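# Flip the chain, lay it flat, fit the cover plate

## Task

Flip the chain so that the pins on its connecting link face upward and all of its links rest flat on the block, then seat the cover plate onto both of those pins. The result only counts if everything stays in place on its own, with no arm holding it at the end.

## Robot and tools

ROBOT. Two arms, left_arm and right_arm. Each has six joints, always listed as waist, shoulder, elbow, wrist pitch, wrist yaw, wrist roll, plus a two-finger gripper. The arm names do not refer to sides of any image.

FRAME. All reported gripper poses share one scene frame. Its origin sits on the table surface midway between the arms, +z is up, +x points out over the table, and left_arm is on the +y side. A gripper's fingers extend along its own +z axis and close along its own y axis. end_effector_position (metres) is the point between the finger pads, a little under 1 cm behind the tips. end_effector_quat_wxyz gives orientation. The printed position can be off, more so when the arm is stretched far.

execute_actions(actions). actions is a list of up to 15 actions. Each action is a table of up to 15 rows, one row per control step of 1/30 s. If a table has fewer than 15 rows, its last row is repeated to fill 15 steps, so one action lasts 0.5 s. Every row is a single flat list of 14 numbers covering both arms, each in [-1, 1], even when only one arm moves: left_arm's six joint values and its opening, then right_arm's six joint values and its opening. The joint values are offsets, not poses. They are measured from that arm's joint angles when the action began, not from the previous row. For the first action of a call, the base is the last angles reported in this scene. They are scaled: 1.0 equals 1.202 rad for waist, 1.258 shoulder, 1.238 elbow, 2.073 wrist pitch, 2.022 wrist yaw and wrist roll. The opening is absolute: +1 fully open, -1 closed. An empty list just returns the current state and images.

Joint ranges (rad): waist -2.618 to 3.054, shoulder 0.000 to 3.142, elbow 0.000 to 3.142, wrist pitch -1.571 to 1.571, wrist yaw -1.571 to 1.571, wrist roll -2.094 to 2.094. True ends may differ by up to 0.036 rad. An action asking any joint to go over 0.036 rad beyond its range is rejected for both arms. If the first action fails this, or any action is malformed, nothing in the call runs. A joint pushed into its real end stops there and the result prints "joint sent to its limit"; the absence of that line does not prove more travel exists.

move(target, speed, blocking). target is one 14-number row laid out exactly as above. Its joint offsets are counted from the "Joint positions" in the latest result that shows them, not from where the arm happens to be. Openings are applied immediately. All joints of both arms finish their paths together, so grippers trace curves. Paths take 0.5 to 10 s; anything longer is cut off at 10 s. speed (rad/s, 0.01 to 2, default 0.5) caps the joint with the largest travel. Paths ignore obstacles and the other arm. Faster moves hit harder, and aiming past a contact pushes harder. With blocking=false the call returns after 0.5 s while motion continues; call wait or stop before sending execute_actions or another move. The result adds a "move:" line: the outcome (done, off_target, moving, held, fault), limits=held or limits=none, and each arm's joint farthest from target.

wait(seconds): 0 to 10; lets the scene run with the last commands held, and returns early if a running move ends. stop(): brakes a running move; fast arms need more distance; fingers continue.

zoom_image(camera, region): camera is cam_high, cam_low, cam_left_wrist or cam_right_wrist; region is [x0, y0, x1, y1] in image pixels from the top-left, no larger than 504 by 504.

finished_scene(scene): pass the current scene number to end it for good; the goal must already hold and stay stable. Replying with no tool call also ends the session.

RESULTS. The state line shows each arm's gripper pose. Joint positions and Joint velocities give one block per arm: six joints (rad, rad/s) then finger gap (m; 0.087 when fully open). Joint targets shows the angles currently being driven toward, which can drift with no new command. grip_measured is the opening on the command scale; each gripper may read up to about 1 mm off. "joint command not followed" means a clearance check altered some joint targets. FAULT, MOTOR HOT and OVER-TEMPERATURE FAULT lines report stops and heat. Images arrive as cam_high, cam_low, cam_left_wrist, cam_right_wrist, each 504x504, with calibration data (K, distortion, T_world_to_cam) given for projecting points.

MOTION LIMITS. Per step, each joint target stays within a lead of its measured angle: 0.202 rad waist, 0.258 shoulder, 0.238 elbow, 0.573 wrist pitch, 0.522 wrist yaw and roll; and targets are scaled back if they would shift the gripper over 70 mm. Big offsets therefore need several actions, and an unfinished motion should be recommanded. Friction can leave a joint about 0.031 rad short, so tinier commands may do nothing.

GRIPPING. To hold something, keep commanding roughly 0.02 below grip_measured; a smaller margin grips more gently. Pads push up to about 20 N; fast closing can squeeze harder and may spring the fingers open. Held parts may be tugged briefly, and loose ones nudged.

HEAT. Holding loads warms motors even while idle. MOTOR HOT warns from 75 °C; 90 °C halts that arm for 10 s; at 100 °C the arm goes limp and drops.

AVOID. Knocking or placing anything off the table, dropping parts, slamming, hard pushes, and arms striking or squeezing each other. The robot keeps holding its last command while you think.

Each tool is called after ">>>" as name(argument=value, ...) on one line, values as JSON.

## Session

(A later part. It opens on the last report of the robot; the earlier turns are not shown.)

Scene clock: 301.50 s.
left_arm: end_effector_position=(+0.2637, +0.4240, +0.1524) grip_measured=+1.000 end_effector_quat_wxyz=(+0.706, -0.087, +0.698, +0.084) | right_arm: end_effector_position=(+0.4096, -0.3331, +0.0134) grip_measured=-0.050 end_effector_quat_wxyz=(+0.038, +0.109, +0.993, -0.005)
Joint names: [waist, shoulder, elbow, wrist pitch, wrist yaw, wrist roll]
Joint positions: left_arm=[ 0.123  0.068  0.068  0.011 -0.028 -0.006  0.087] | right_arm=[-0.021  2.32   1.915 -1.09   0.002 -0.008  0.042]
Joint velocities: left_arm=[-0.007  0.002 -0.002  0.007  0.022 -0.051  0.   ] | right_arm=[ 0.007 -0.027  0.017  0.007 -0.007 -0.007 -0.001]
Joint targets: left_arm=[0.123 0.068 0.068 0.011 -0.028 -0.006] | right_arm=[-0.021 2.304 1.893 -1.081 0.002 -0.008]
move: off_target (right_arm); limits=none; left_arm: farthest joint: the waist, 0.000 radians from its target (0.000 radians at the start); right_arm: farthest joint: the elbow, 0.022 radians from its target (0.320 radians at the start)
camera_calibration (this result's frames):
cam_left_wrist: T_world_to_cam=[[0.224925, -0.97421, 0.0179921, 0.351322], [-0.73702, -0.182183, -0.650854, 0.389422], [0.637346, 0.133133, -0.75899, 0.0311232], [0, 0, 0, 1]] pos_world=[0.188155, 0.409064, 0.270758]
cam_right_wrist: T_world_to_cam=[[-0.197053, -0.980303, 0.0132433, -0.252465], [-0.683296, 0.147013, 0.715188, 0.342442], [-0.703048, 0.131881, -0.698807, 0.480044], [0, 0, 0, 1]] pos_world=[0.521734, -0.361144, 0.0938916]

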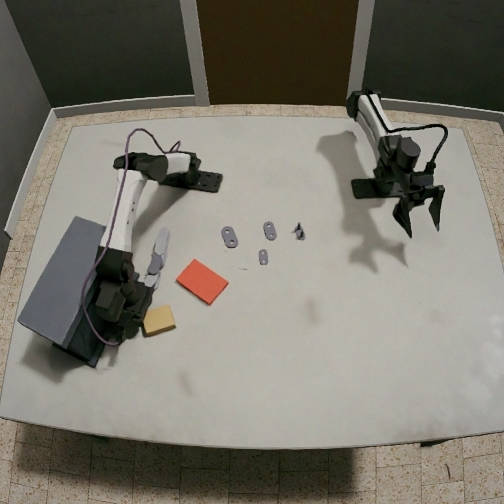

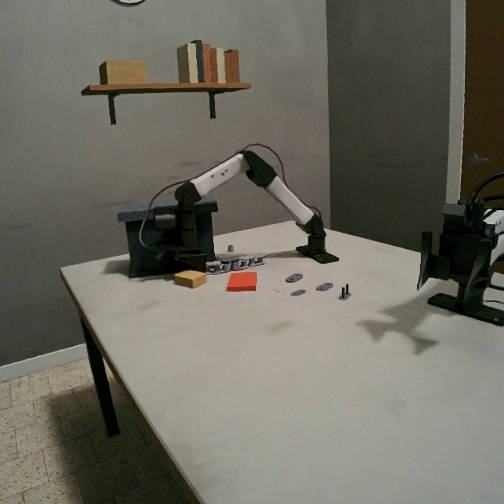

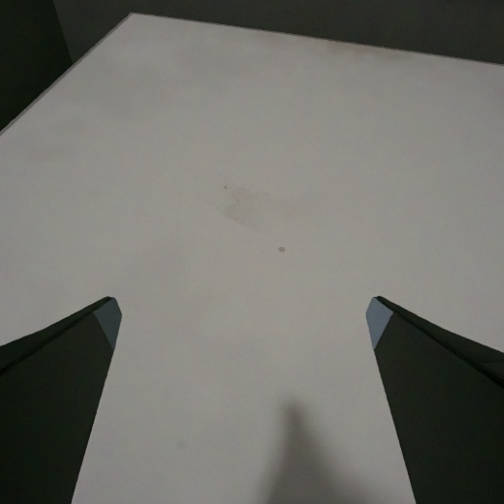

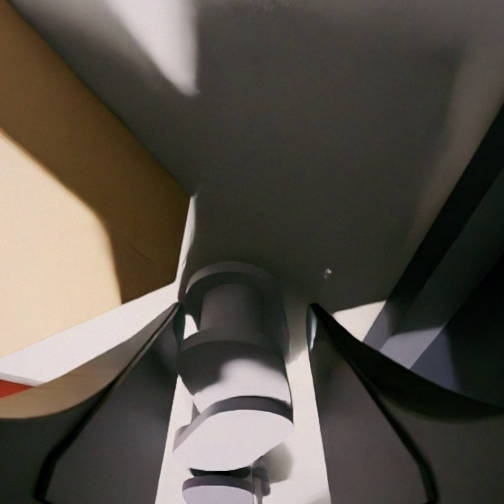

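>>> move(target=[0,0,0,0,0,0,1, 0.015,0,0,0,0,0,-0.45])

>>> move(target=[0,0,0,0,0,0,1, 0.05,-0.48,-0.4,0.215,0,0,-0.45], speed=0.2)

>>> zoom_image(camera="cam_low", region=[150, 170, 290, 285])

Scene clock: 309.83 s.
left_arm: end_effector_position=(+0.2637, +0.4240, +0.1524) grip_measured=+1.000 end_effector_quat_wxyz=(+0.706, -0.087, +0.698, +0.084) | right_arm: end_effector_position=(+0.4105, -0.3301, +0.0133) grip_measured=-0.359 end_effector_quat_wxyz=(+0.038, +0.105, +0.994, -0.006)
Joint names: [waist, shoulder, elbow, wrist pitch, wrist yaw, wrist roll]
Joint positions: left_arm=[ 0.123  0.068  0.068  0.011 -0.028 -0.006  0.087] | right_arm=[-0.013  2.32   1.915 -1.088  0.003 -0.008  0.028]
Joint velocities: left_arm=[-0.007 -0.007 -0.002 -0.037 -0.037  0.007  0.   ] | right_arm=[ 0.002  0.022  0.002 -0.022 -0.051 -0.007 -0.   ]
Joint targets: left_arm=[0.123 0.068 0.068 0.011 -0.028 -0.006] | right_arm=[-0.003 2.320 1.915 -1.090 0.002 -0.008]
move: done; limits=none; left_arm: farthest joint: the waist, 0.000 radians from its target (0.000 radians at the start); right_arm: farthest joint: the waist, 0.010 radians from its target (0.018 radians at the start)
camera_calibration (this result's frames):
cam_left_wrist: T_world_to_cam=[[0.224925, -0.97421, 0.0179921, 0.351322], [-0.73702, -0.182183, -0.650854, 0.389422], [0.637346, 0.133133, -0.75899, 0.0311232], [0, 0, 0, 1]] pos_world=[0.188155, 0.409064, 0.270758]
cam_right_wrist: T_world_to_cam=[[-0.188945, -0.981876, 0.0148246, -0.253211], [-0.685048, 0.142612, 0.714402, 0.341964], [-0.703569, 0.124828, -0.699578, 0.478215], [0, 0, 0, 1]] pos_world=[0.522876, -0.357085, 0.0940026]

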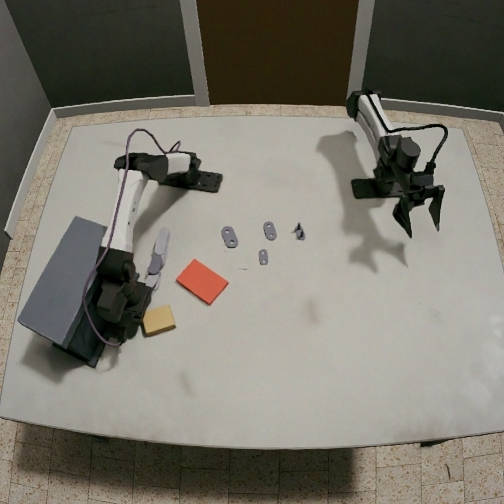

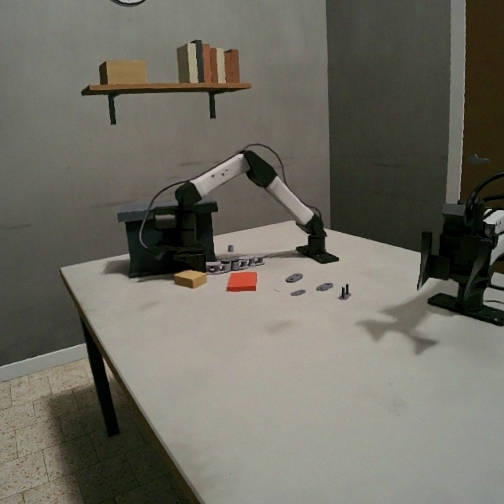

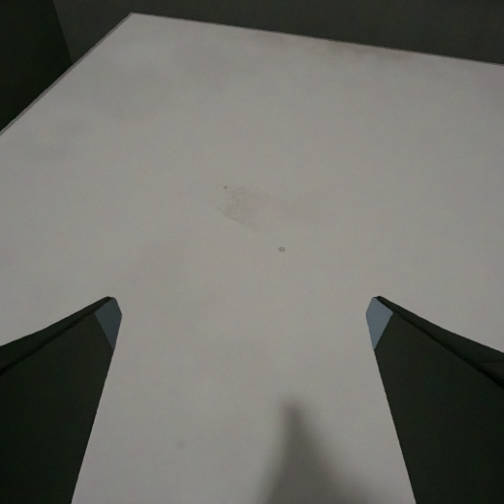

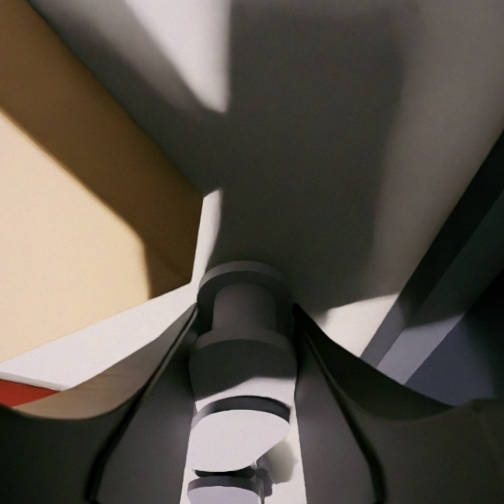

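Scene clock: 313.30 s.
left_arm: end_effector_position=(+0.2637, +0.4240, +0.1524) grip_measured=+1.000 end_effector_quat_wxyz=(+0.706, -0.087, +0.698, +0.084) | right_arm: end_effector_position=(+0.3996, -0.3062, +0.1143) grip_measured=-0.368 end_effector_quat_wxyz=(+0.265, +0.077, +0.961, -0.025)
Joint names: [waist, shoulder, elbow, wrist pitch, wrist yaw, wrist roll]
Joint positions: left_arm=[ 0.123  0.068  0.068  0.011 -0.028 -0.006  0.087] | right_arm=[ 0.038  1.752  1.419 -0.699  0.003 -0.008  0.028]
Joint velocities: left_arm=[-0.017 -0.007 -0.017 -0.037  0.022 -0.007  0.   ] | right_arm=[ 0.002  0.002 -0.002  0.022 -0.051 -0.051  0.001]
Joint targets: left_arm=[0.123 0.068 0.068 0.011 -0.028 -0.006] | right_arm=[0.047 1.716 1.420 -0.643 0.003 -0.008]
move: off_target (right_arm); limits=none; left_arm: farthest joint: the waist, 0.000 radians from its target (0.000 radians at the start); right_arm: farthest joint: the wrist pitch, 0.057 radians from its target (0.446 radians at the start)
camera_calibration (this result's frames):
cam_left_wrist: T_world_to_cam=[[0.224925, -0.97421, 0.0179921, 0.351322], [-0.73702, -0.182183, -0.650854, 0.389422], [0.637346, 0.133133, -0.75899, 0.0311232], [0, 0, 0, 1]] pos_world=[0.188155, 0.409064, 0.270758]
cam_right_wrist: T_world_to_cam=[[-0.147899, -0.988671, 0.0256102, -0.252998], [-0.932993, 0.148067, 0.328023, 0.40381], [-0.328099, 0.0246202, -0.944322, 0.385371], [0, 0, 0, 1]] pos_world=[0.465774, -0.31941, 0.237935]

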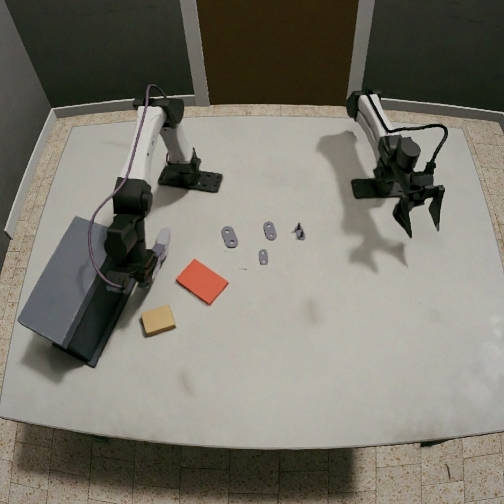

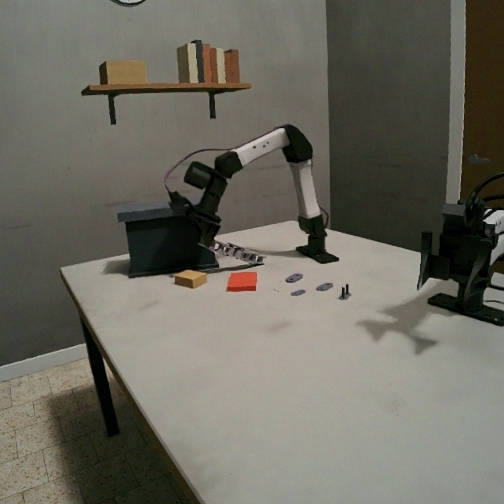

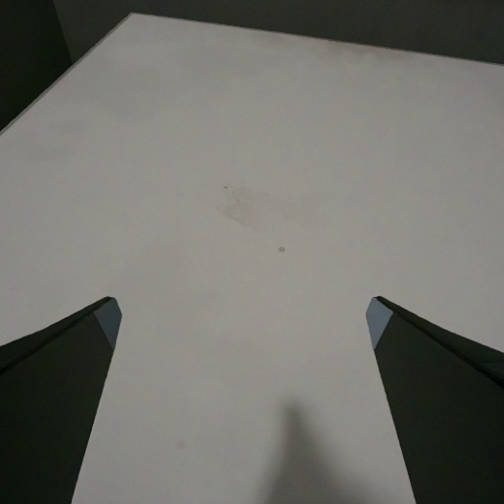

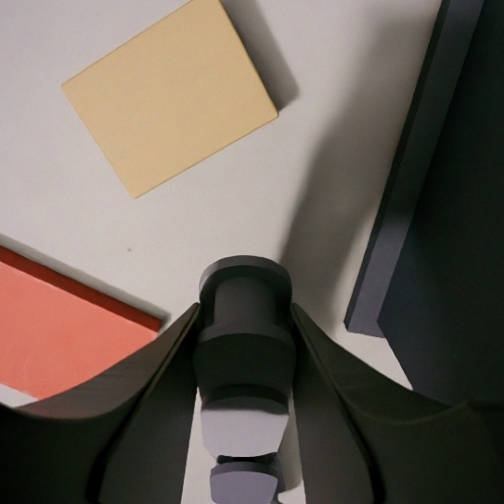

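Region (150, 170, 290, 285) of cam_low's 504x504 image, scaled by 3.600, with more detail than that image has; it fills the top 414 rows of this view, and the rest is white.

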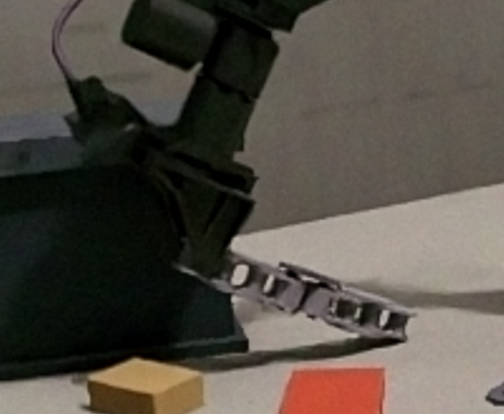

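Works well. Continue.

>>> move(target=[0,0,0,0,0,0,1, 0.02,-0.405,-0.32,0.28,0,0,-0.45], speed=0.2)

>>> zoom_image(camera="cam_low", region=[150, 150, 290, 285])

Scene clock: 318.77 s.
left_arm: end_effector_position=(+0.2637, +0.4240, +0.1524) grip_measured=+1.000 end_effector_quat_wxyz=(+0.706, -0.087, +0.698, +0.084) | right_arm: end_effector_position=(+0.3913, -0.2986, +0.2174) grip_measured=-0.398 end_effector_quat_wxyz=(+0.530, +0.062, +0.844, -0.044)
Joint names: [waist, shoulder, elbow, wrist pitch, wrist yaw, wrist roll]
Joint positions: left_arm=[ 0.123  0.068  0.068  0.011 -0.028 -0.006  0.087] | right_arm=[ 0.053  1.273  1.022 -0.198  0.003 -0.008  0.026]
Joint velocities: left_arm=[ 0.007 -0.012 -0.002 -0.066 -0.081 -0.066  0.   ] | right_arm=[-0.002 -0.012  0.012 -0.037  0.081  0.022 -0.002]
Joint targets: left_arm=[0.123 0.068 0.068 0.011 -0.028 -0.006] | right_arm=[0.062 1.242 1.022 -0.119 0.004 -0.008]
move: off_target (right_arm); limits=none; left_arm: farthest joint: the waist, 0.000 radians from its target (0.000 radians at the start); right_arm: farthest joint: the wrist pitch, 0.079 radians from its target (0.565 radians at the start)
camera_calibration (this result's frames):
cam_left_wrist: T_world_to_cam=[[0.224925, -0.97421, 0.0179921, 0.351322], [-0.73702, -0.182183, -0.650854, 0.389422], [0.637346, 0.133133, -0.75899, 0.0311232], [0, 0, 0, 1]] pos_world=[0.188155, 0.409064, 0.270758]
cam_right_wrist: T_world_to_cam=[[-0.149726, -0.988229, 0.0313997, -0.249757], [-0.959251, 0.137493, -0.246846, 0.493267], [0.239623, -0.0670795, -0.968546, 0.235604], [0, 0, 0, 1]] pos_world=[0.379316, -0.298833, 0.357796]

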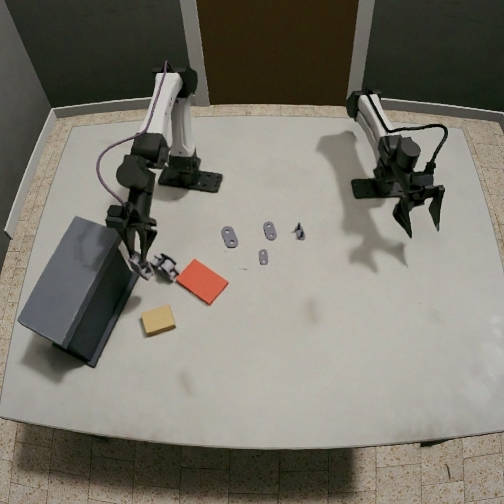

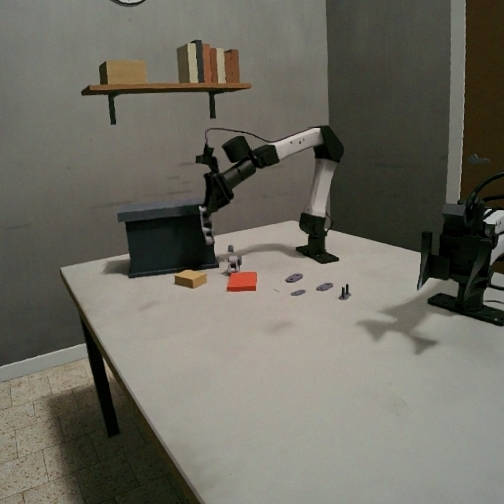

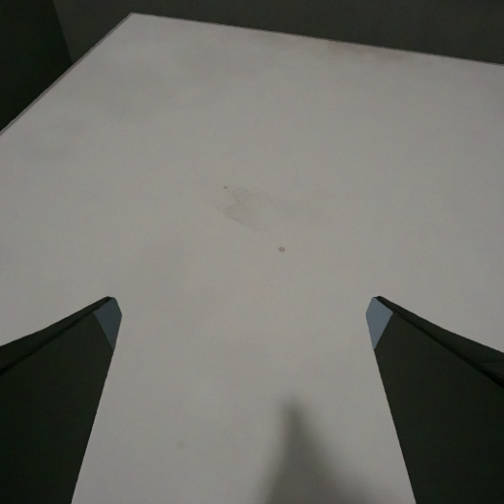

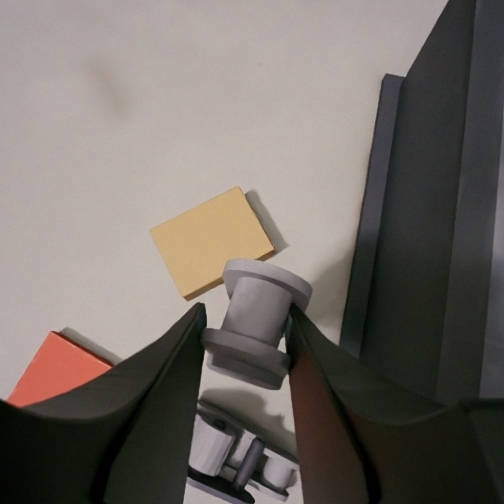

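Region (150, 150, 290, 285) of cam_low's 504x504 image, scaled by 3.600, with more detail than that image has; it fills the top 486 rows of this view, and the rest is white.

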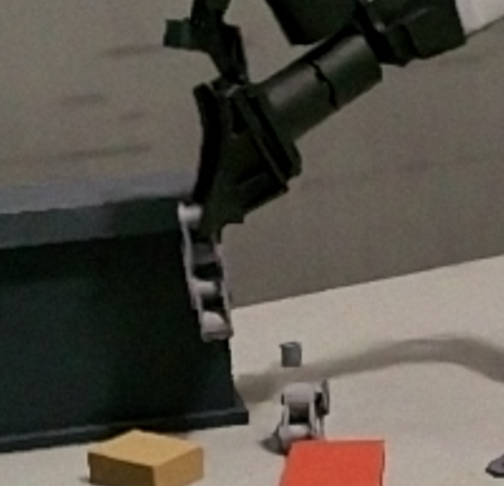

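>>> move(target=[0,0,0,0,0,0,1, 0,0.143,0.66,-0.26,0,0,-0.47], speed=0.3)

>>> move(target=[0,0,0,0,0,0,1, -0.26,0,0.03,0.035,0,0,-0.47], speed=0.15)

>>> zoom_image(camera="cam_low", region=[110, 110, 270, 230])

Scene clock: 329.37 s.
left_arm: end_effector_position=(+0.2637, +0.4240, +0.1524) grip_measured=+1.000 end_effector_quat_wxyz=(+0.706, -0.087, +0.698, +0.084) | right_arm: end_effector_position=(+0.3946, -0.2991, +0.3720) grip_measured=-0.398 end_effector_quat_wxyz=(+0.533, +0.062, +0.843, -0.044)
Joint names: [waist, shoulder, elbow, wrist pitch, wrist yaw, wrist roll]
Joint positions: left_arm=[ 0.123  0.068  0.068  0.011 -0.028 -0.006  0.087] | right_arm=[ 0.053  1.45   1.802 -0.796  0.003 -0.008  0.026]
Joint velocities: left_arm=[-0.022  0.002  0.022 -0.081  0.022 -0.037  0.   ] | right_arm=[-0.007 -0.007 -0.007  0.037 -0.007 -0.037 -0.001]
Joint targets: left_arm=[0.123 0.068 0.068 0.011 -0.028 -0.006] | right_arm=[0.053 1.453 1.839 -0.737 0.003 -0.008]
move: off_target (right_arm); limits=none; left_arm: farthest joint: the waist, 0.000 radians from its target (0.000 radians at the start); right_arm: farthest joint: the wrist pitch, 0.059 radians from its target (0.540 radians at the start)
camera_calibration (this result's frames):
cam_left_wrist: T_world_to_cam=[[0.224925, -0.97421, 0.0179921, 0.351322], [-0.73702, -0.182183, -0.650854, 0.389422], [0.637346, 0.133133, -0.75899, 0.0311232], [0, 0, 0, 1]] pos_world=[0.188155, 0.409064, 0.270758]
cam_right_wrist: T_world_to_cam=[[-0.149904, -0.988202, 0.0314054, -0.254538], [-0.957839, 0.137277, -0.252386, 0.536067], [0.245097, -0.067915, -0.967117, 0.381558], [0, 0, 0, 1]] pos_world=[0.381791, -0.299211, 0.512301]

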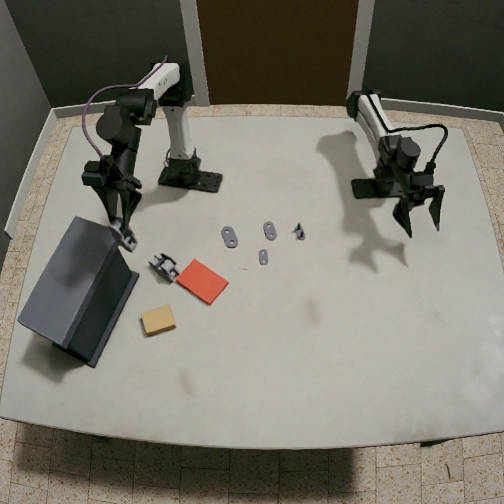

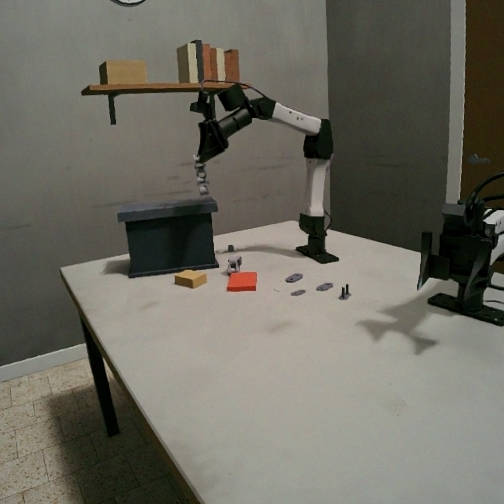

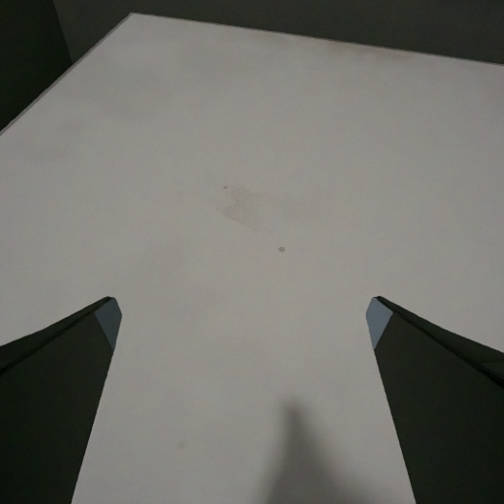

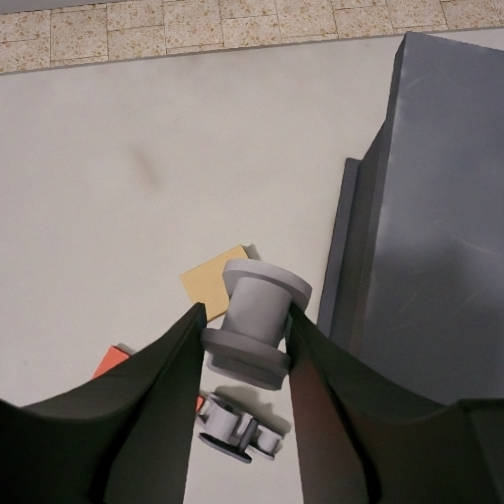

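Scene clock: 331.80 s.
left_arm: end_effector_position=(+0.2637, +0.4240, +0.1524) grip_measured=+1.000 end_effector_quat_wxyz=(+0.706, -0.087, +0.698, +0.084) | right_arm: end_effector_position=(+0.3567, -0.4162, +0.3708) grip_measured=-0.398 end_effector_quat_wxyz=(+0.517, +0.189, +0.825, -0.124)
Joint names: [waist, shoulder, elbow, wrist pitch, wrist yaw, wrist roll]
Joint positions: left_arm=[ 0.123  0.068  0.068  0.011 -0.028 -0.006  0.087] | right_arm=[-0.252  1.45   1.802 -0.802  0.003 -0.008  0.026]
Joint velocities: left_arm=[ 0.002  0.012 -0.002 -0.066  0.007  0.007  0.   ] | right_arm=[-0.002  0.012 -0.012  0.081  0.007 -0.022 -0.   ]
Joint targets: left_arm=[0.123 0.068 0.068 0.011 -0.028 -0.006] | right_arm=[-0.259 1.450 1.840 -0.723 0.004 -0.008]
move: off_target (right_arm); limits=none; left_arm: farthest joint: the waist, 0.000 radians from its target (0.000 radians at the start); right_arm: farthest joint: the wrist pitch, 0.078 radians from its target (0.072 radians at the start)
camera_calibration (this result's frames):
cam_left_wrist: T_world_to_cam=[[0.224925, -0.97421, 0.0179921, 0.351322], [-0.73702, -0.182183, -0.650854, 0.389422], [0.637346, 0.133133, -0.75899, 0.0311232], [0, 0, 0, 1]] pos_world=[0.188155, 0.409064, 0.270758]
cam_right_wrist: T_world_to_cam=[[-0.440079, -0.89741, 0.0313997, -0.234622], [-0.873455, 0.419694, -0.246846, 0.600902], [0.208344, -0.136058, -0.968546, 0.367034], [0, 0, 0, 1]] pos_world=[0.34514, -0.412809, 0.511186]

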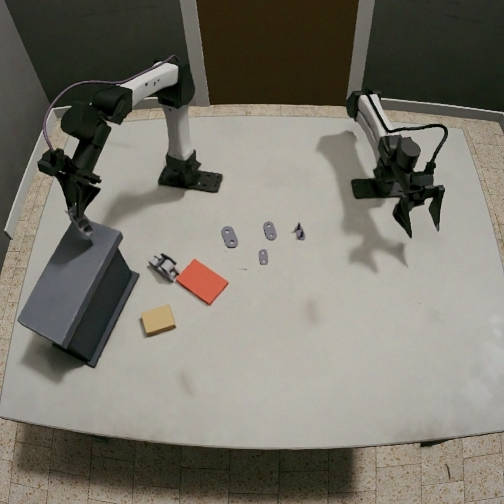

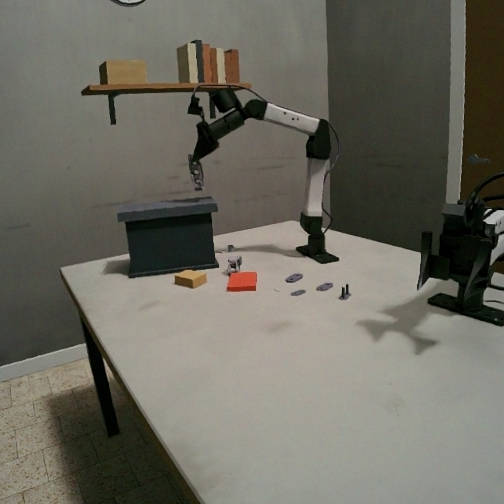

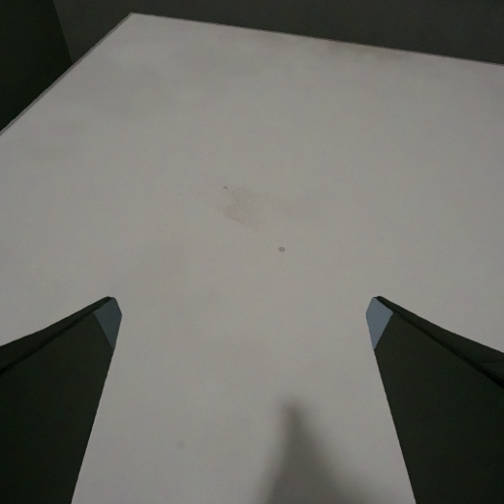

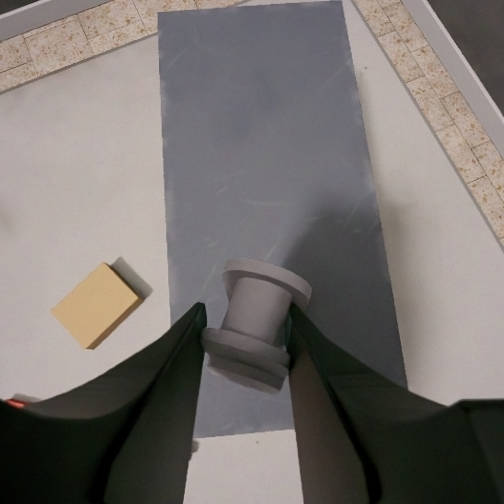

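Region (110, 110, 270, 230) of cam_low's 504x504 image, scaled by 3.150, with more detail than that image has; it fills the top 378 rows of this view, and the rest is white.

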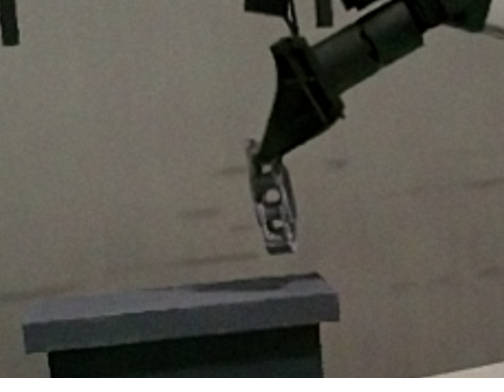

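>>> move(target=[0,0,0,0,0,0,1, -0.02,0.012,-0.5,0.59,0,0,-0.47], speed=0.3)

>>> zoom_image(camera="cam_low", region=[110, 110, 270, 230])

Scene clock: 343.00 s.
left_arm: end_effector_position=(+0.2637, +0.4240, +0.1524) grip_measured=+1.000 end_effector_quat_wxyz=(+0.706, -0.087, +0.698, +0.084) | right_arm: end_effector_position=(+0.4348, -0.4630, +0.3711) grip_measured=-0.470 end_effector_quat_wxyz=(+0.739, +0.150, +0.631, -0.182)
Joint names: [waist, shoulder, elbow, wrist pitch, wrist yaw, wrist roll]
Joint positions: left_arm=[ 0.123  0.068  0.068  0.011 -0.028 -0.006  0.087] | right_arm=[-0.268  1.456  1.202  0.413  0.003 -0.008  0.023]
Joint velocities: left_arm=[-0.007 -0.012  0.007 -0.007 -0.022  0.037  0.   ] | right_arm=[ 0.002 -0.027  0.002 -0.037 -0.022  0.022 -0.001]
Joint targets: left_arm=[0.123 0.068 0.068 0.011 -0.028 -0.006] | right_arm=[-0.277 1.464 1.183 0.421 0.003 -0.008]
move: done; limits=none; left_arm: farthest joint: the waist, 0.000 radians from its target (0.000 radians at the start); right_arm: farthest joint: the elbow, 0.019 radians from its target (0.619 radians at the start)
camera_calibration (this result's frames):
cam_left_wrist: T_world_to_cam=[[0.224925, -0.97421, 0.0179921, 0.351322], [-0.73702, -0.182183, -0.650854, 0.389422], [0.637346, 0.133133, -0.75899, 0.0311232], [0, 0, 0, 1]] pos_world=[0.188155, 0.409064, 0.270758]
cam_right_wrist: T_world_to_cam=[[-0.469875, -0.882339, 0.026378, -0.220476], [-0.586426, 0.289678, -0.756433, 0.692964], [0.659789, -0.370898, -0.653539, -0.0772957], [0, 0, 0, 1]] pos_world=[0.353775, -0.423939, 0.479481]

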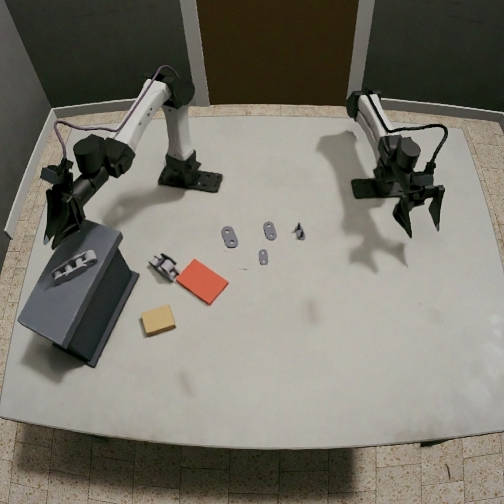

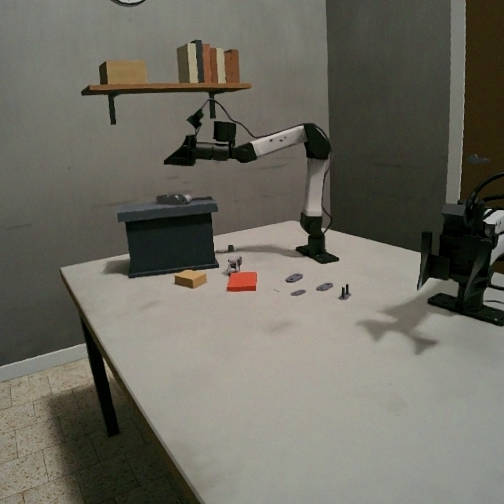

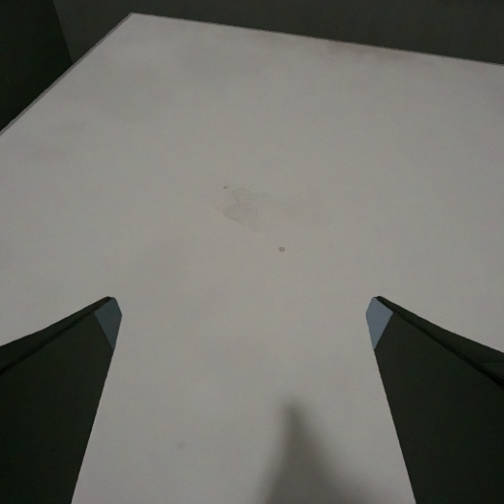

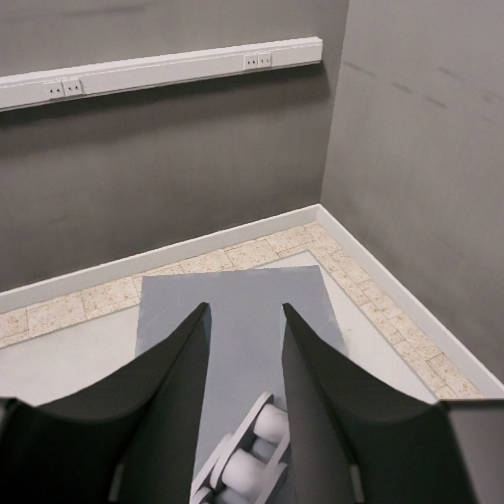

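Region (110, 110, 270, 230) of cam_low's 504x504 image, scaled by 3.150, with more detail than that image has; it fills the top 378 rows of this view, and the rest is white.

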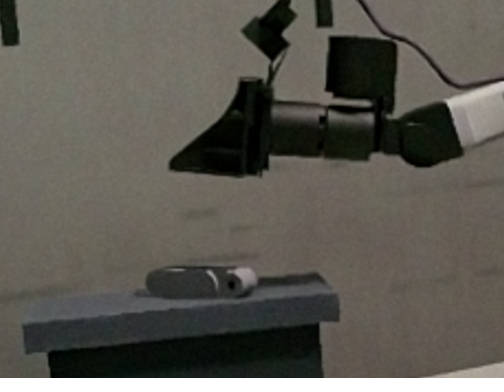

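>>> execute_actions(actions=[])

Scene clock: 354.50 s.
left_arm: end_effector_position=(+0.2637, +0.4240, +0.1524) grip_measured=+1.000 end_effector_quat_wxyz=(+0.706, -0.087, +0.698, +0.084) | right_arm: end_effector_position=(+0.4348, -0.4630, +0.3712) grip_measured=-0.470 end_effector_quat_wxyz=(+0.739, +0.150, +0.631, -0.182)
Joint names: [waist, shoulder, elbow, wrist pitch, wrist yaw, wrist roll]
Joint positions: left_arm=[ 0.123  0.068  0.068  0.011 -0.028 -0.006  0.087] | right_arm=[-0.268  1.456  1.202  0.413  0.003 -0.008  0.023]
Joint velocities: left_arm=[ 0.017  0.007  0.007 -0.051 -0.007 -0.022  0.   ] | right_arm=[ 0.007  0.017 -0.012  0.081  0.037 -0.007  0.001]
Joint targets: left_arm=[0.123 0.068 0.068 0.011 -0.028 -0.006] | right_arm=[-0.277 1.464 1.183 0.421 0.003 -0.008]
camera_calibration (this result's frames):
cam_left_wrist: T_world_to_cam=[[0.224925, -0.97421, 0.0179921, 0.351322], [-0.73702, -0.182183, -0.650854, 0.389422], [0.637346, 0.133133, -0.75899, 0.0311232], [0, 0, 0, 1]] pos_world=[0.188155, 0.409064, 0.270758]
cam_right_wrist: T_world_to_cam=[[-0.469884, -0.882334, 0.0263714, -0.22047], [-0.586169, 0.289547, -0.756683, 0.692957], [0.660011, -0.371011, -0.65325, -0.0774891], [0, 0, 0, 1]] pos_world=[0.353739, -0.423921, 0.479543]

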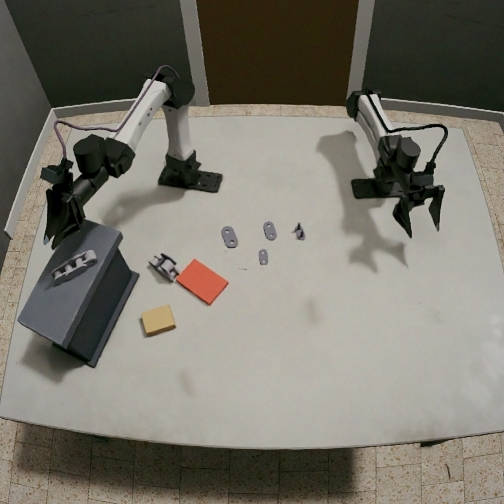

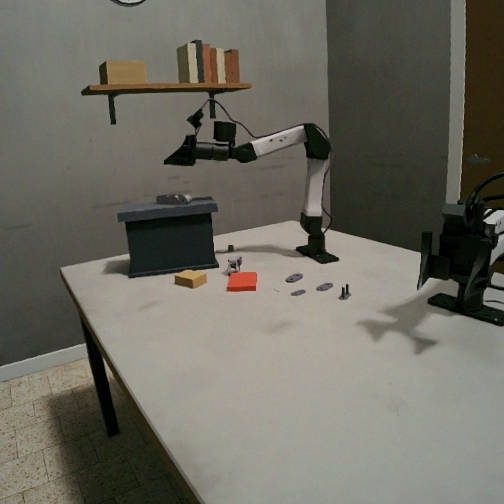

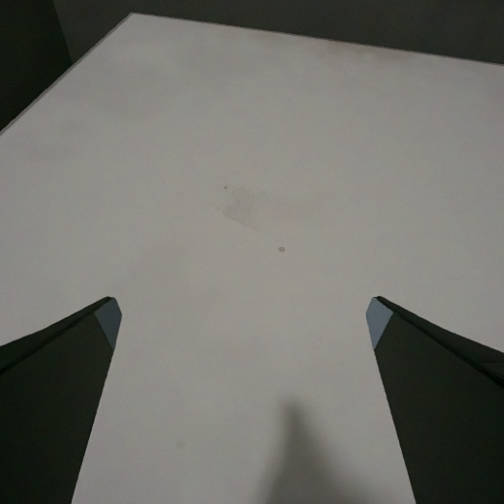

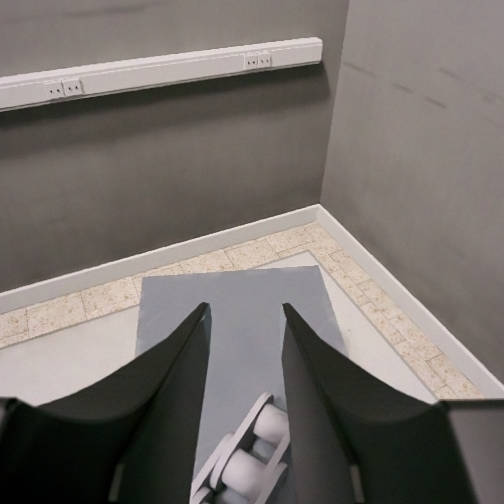

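>>> zoom_image(camera="cam_high", region=[20, 210, 220, 320])

>>> zoom_image(camera="cam_low", region=[140, 180, 280, 300])

Region (20, 210, 220, 320) of cam_high's 504x504 image, scaled by 2.520, with more detail than that image has; it fills the top 277 rows of this view, and the rest is white.

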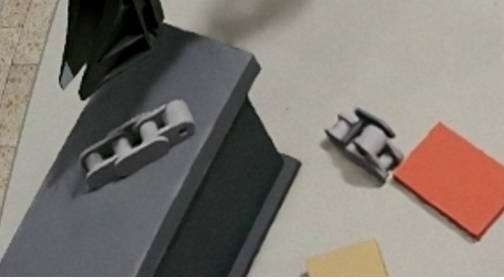

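Region (140, 180, 280, 300) of cam_low's 504x504 image, scaled by 3.600, with more detail than that image has; it fills the top 432 rows of this view, and the rest is white.

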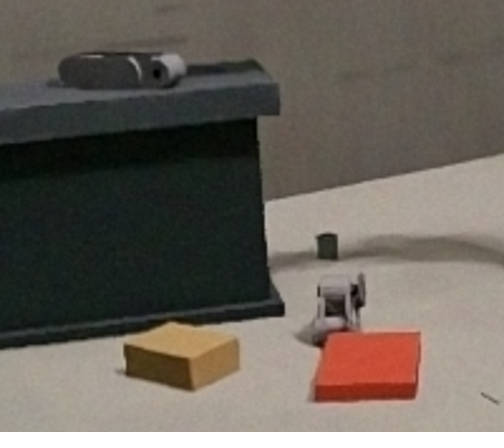

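>>> move(target=[0,0,0,0,0,0,1, 0.374,0,0,0,0,-0.405,0.3], speed=1.0)

>>> move(target=[0,0,0,0,0,0,1, 0,0.38,0.42,-0.86,0,0,0.3], speed=1.0)

Scene clock: 377.50 s.
left_arm: end_effector_position=(+0.2637, +0.4240, +0.1524) grip_measured=+1.000 end_effector_quat_wxyz=(+0.706, -0.087, +0.698, +0.084) | right_arm: end_effector_position=(+0.4862, -0.2814, +0.3842) grip_measured=+0.300 end_effector_quat_wxyz=(+0.694, -0.249, +0.598, -0.314)
Joint names: [waist, shoulder, elbow, wrist pitch, wrist yaw, wrist roll]
Joint positions: left_arm=[ 0.123  0.068  0.068  0.011 -0.028 -0.006  0.087] | right_arm=[ 0.178  1.456  1.202  0.413  0.004 -0.82   0.057]
Joint velocities: left_arm=[ 0.007 -0.017  0.002 -0.022  0.022 -0.081  0.   ] | right_arm=[-0.007  0.002  0.002 -0.051 -0.007  0.007 -0.002]
Joint targets: left_arm=[0.123 0.068 0.068 0.011 -0.028 -0.006] | right_arm=[0.182 1.456 1.202 0.413 0.003 -0.827]
move: done; limits=none; left_arm: farthest joint: the waist, 0.000 radians from its target (0.000 radians at the start); right_arm: farthest joint: the wrist roll, 0.007 radians from its target (0.819 radians at the start)
camera_calibration (this result's frames):
cam_left_wrist: T_world_to_cam=[[0.224925, -0.97421, 0.0179921, 0.351322], [-0.73702, -0.182183, -0.650854, 0.389422], [0.637346, 0.133133, -0.75899, 0.0311232], [0, 0, 0, 1]] pos_world=[0.188155, 0.409064, 0.270758]
cam_right_wrist: T_world_to_cam=[[-0.148214, -0.662986, 0.733814, -0.402861], [-0.701157, -0.452835, -0.550745, 0.448243], [0.697432, -0.596147, -0.397741, -0.215165], [0, 0, 0, 1]] pos_world=[0.404642, -0.192381, 0.456912]

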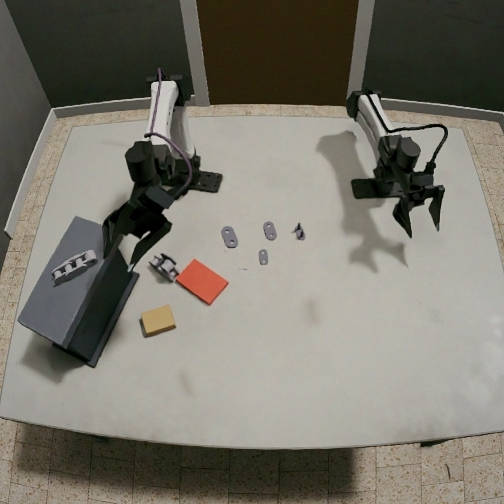

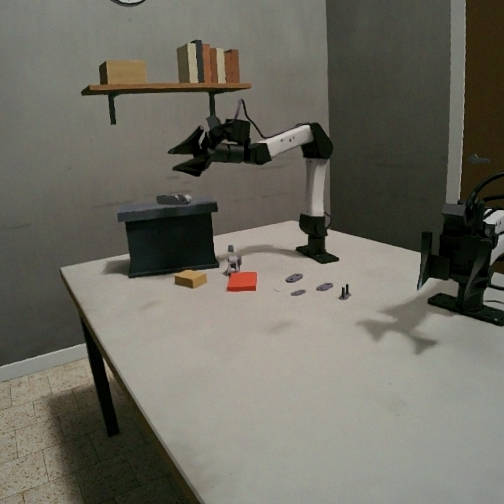

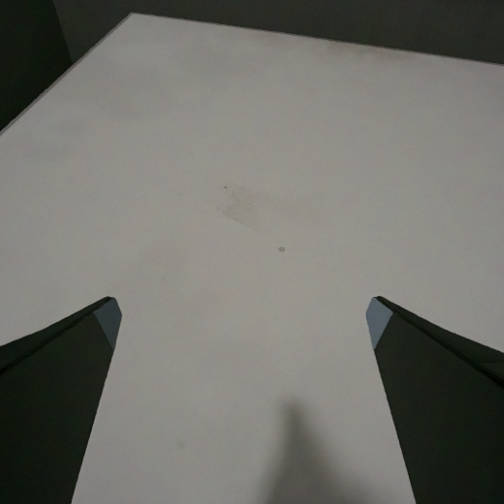

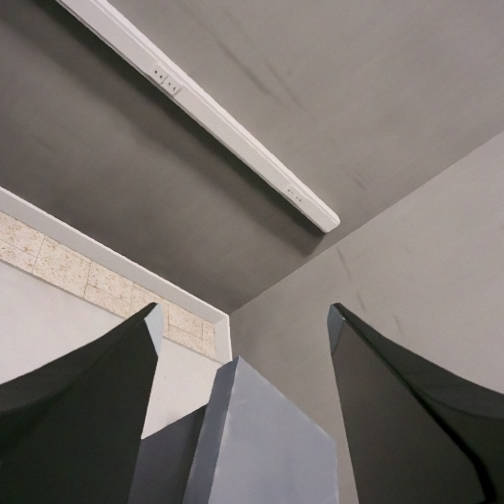

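Scene clock: 380.20 s.
left_arm: end_effector_position=(+0.2637, +0.4240, +0.1524) grip_measured=+1.000 end_effector_quat_wxyz=(+0.706, -0.087, +0.698, +0.084) | right_arm: end_effector_position=(+0.3267, -0.2771, +0.1184) grip_measured=+0.300 end_effector_quat_wxyz=(-0.002, -0.386, +0.922, -0.001)
Joint names: [waist, shoulder, elbow, wrist pitch, wrist yaw, wrist roll]
Joint positions: left_arm=[ 0.123  0.068  0.068  0.011 -0.028 -0.006  0.087] | right_arm=[ 0.178  1.919  1.703 -1.357  0.004 -0.82   0.057]
Joint velocities: left_arm=[ 0.012  0.027 -0.012 -0.007  0.022  0.007  0.   ] | right_arm=[ 0.007  0.002  0.007 -0.066 -0.007 -0.081  0.   ]
Joint targets: left_arm=[0.123 0.068 0.068 0.011 -0.028 -0.006] | right_arm=[0.178 1.934 1.722 -1.369 0.004 -0.820]
move: done; limits=none; left_arm: farthest joint: the waist, 0.000 radians from its target (0.000 radians at the start); right_arm: farthest joint: the elbow, 0.019 radians from its target (0.520 radians at the start)
camera_calibration (this result's frames):
cam_left_wrist: T_world_to_cam=[[0.224925, -0.97421, 0.0179921, 0.351322], [-0.73702, -0.182183, -0.650854, 0.389422], [0.637346, 0.133133, -0.75899, 0.0311232], [0, 0, 0, 1]] pos_world=[0.188155, 0.409064, 0.270758]
cam_right_wrist: T_world_to_cam=[[0.727196, -0.686362, 0.00964363, -0.435344], [-0.444085, -0.4597, 0.769067, -0.0502081], [-0.523426, -0.563545, -0.639095, 0.229341], [0, 0, 0, 1]] pos_world=[0.414327, -0.19264, 0.189383]

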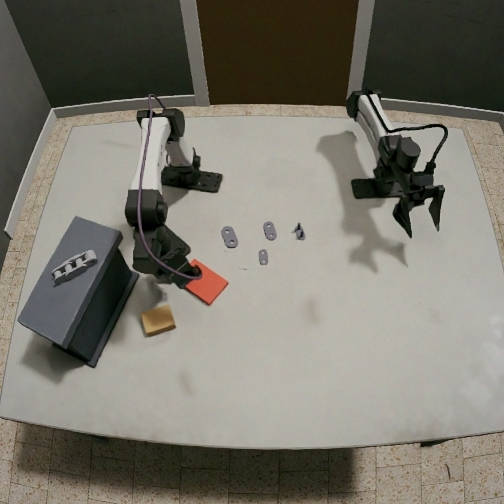

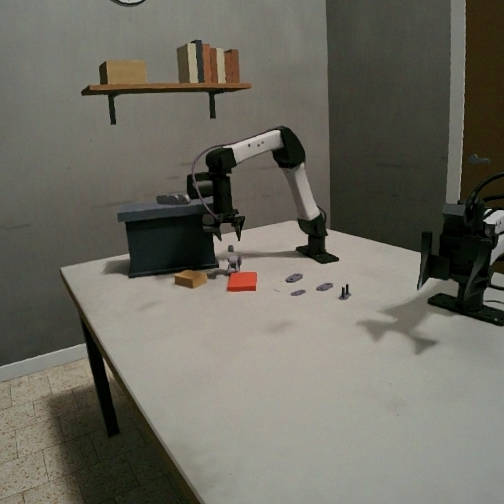

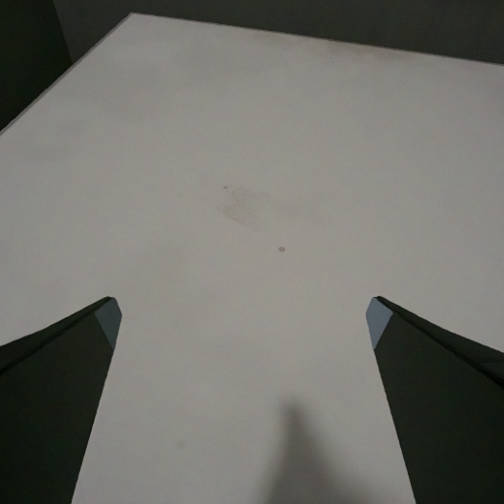

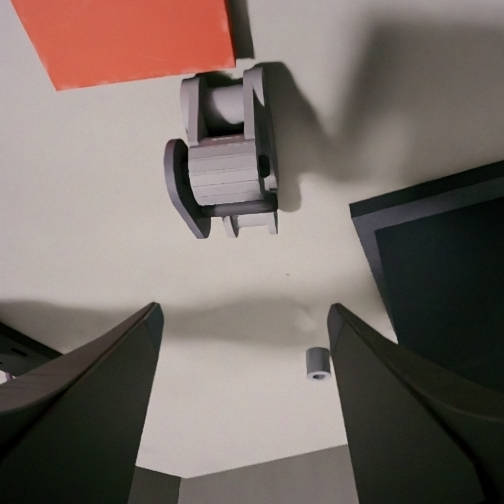

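>>> move(target=[0,0,0,0,0,0,1, 0.031,0.02,-0.175,0.105,0,0,0.55])

Scene clock: 389.63 s.
left_arm: end_effector_position=(+0.2637, +0.4240, +0.1524) grip_measured=+1.000 end_effector_quat_wxyz=(+0.706, -0.087, +0.698, +0.084) | right_arm: end_effector_position=(+0.3251, -0.2672, +0.0633) grip_measured=+0.550 end_effector_quat_wxyz=(-0.005, -0.400, +0.916, +0.000)
Joint names: [waist, shoulder, elbow, wrist pitch, wrist yaw, wrist roll]
Joint positions: left_arm=[ 0.123  0.068  0.068  0.011 -0.028 -0.006  0.087] | right_arm=[ 0.208  1.933  1.502 -1.149  0.004 -0.82   0.068]
Joint velocities: left_arm=[ 0.002 -0.017 -0.002  0.007  0.037  0.007  0.   ] | right_arm=[ 0.007 -0.002 -0.007 -0.022 -0.037  0.022 -0.   ]
Joint targets: left_arm=[0.123 0.068 0.068 0.011 -0.028 -0.006] | right_arm=[0.215 1.944 1.486 -1.140 0.004 -0.820]
move: done; limits=none; left_arm: farthest joint: the waist, 0.000 radians from its target (0.000 radians at the start); right_arm: farthest joint: the elbow, 0.015 radians from its target (0.216 radians at the start)
camera_calibration (this result's frames):
cam_left_wrist: T_world_to_cam=[[0.224925, -0.97421, 0.0179921, 0.351322], [-0.73702, -0.182183, -0.650854, 0.389422], [0.637346, 0.133133, -0.75899, 0.0311232], [0, 0, 0, 1]] pos_world=[0.188155, 0.409064, 0.270758]
cam_right_wrist: T_world_to_cam=[[0.747341, -0.664424, 0.00481039, -0.427241], [-0.425216, -0.472693, 0.771851, -0.0137966], [-0.510562, -0.578881, -0.635786, 0.190388], [0, 0, 0, 1]] pos_world=[0.410633, -0.180178, 0.13375]

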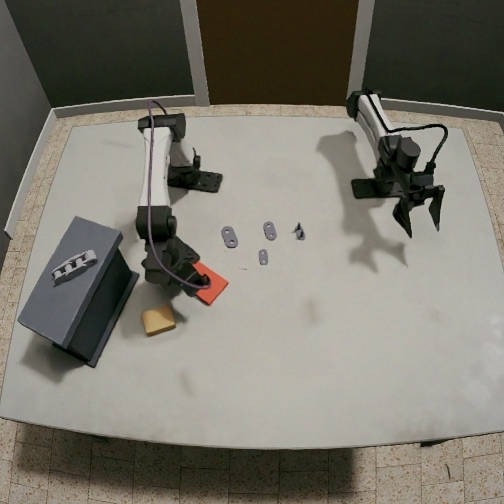

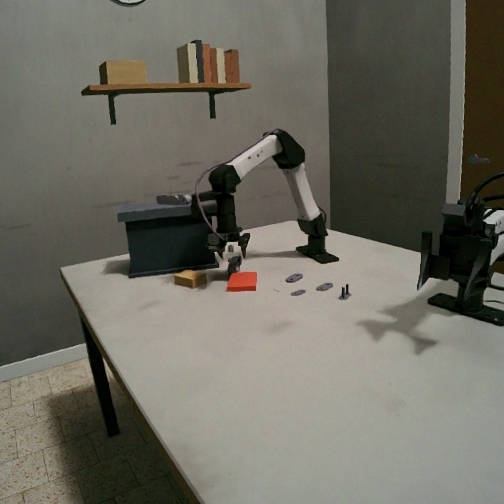

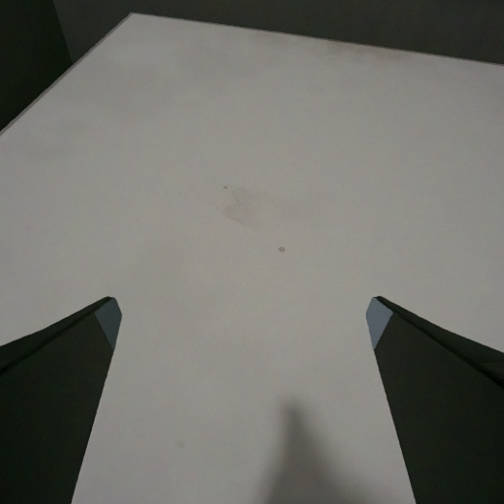

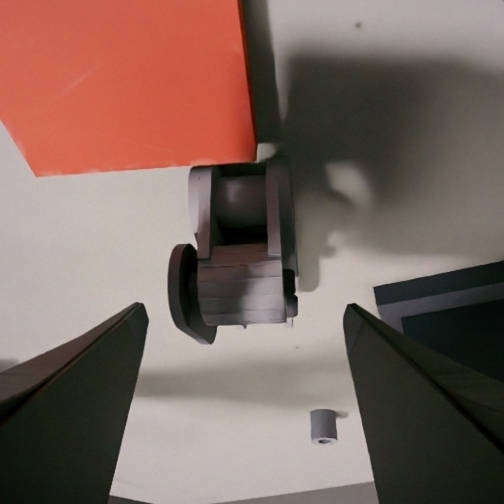

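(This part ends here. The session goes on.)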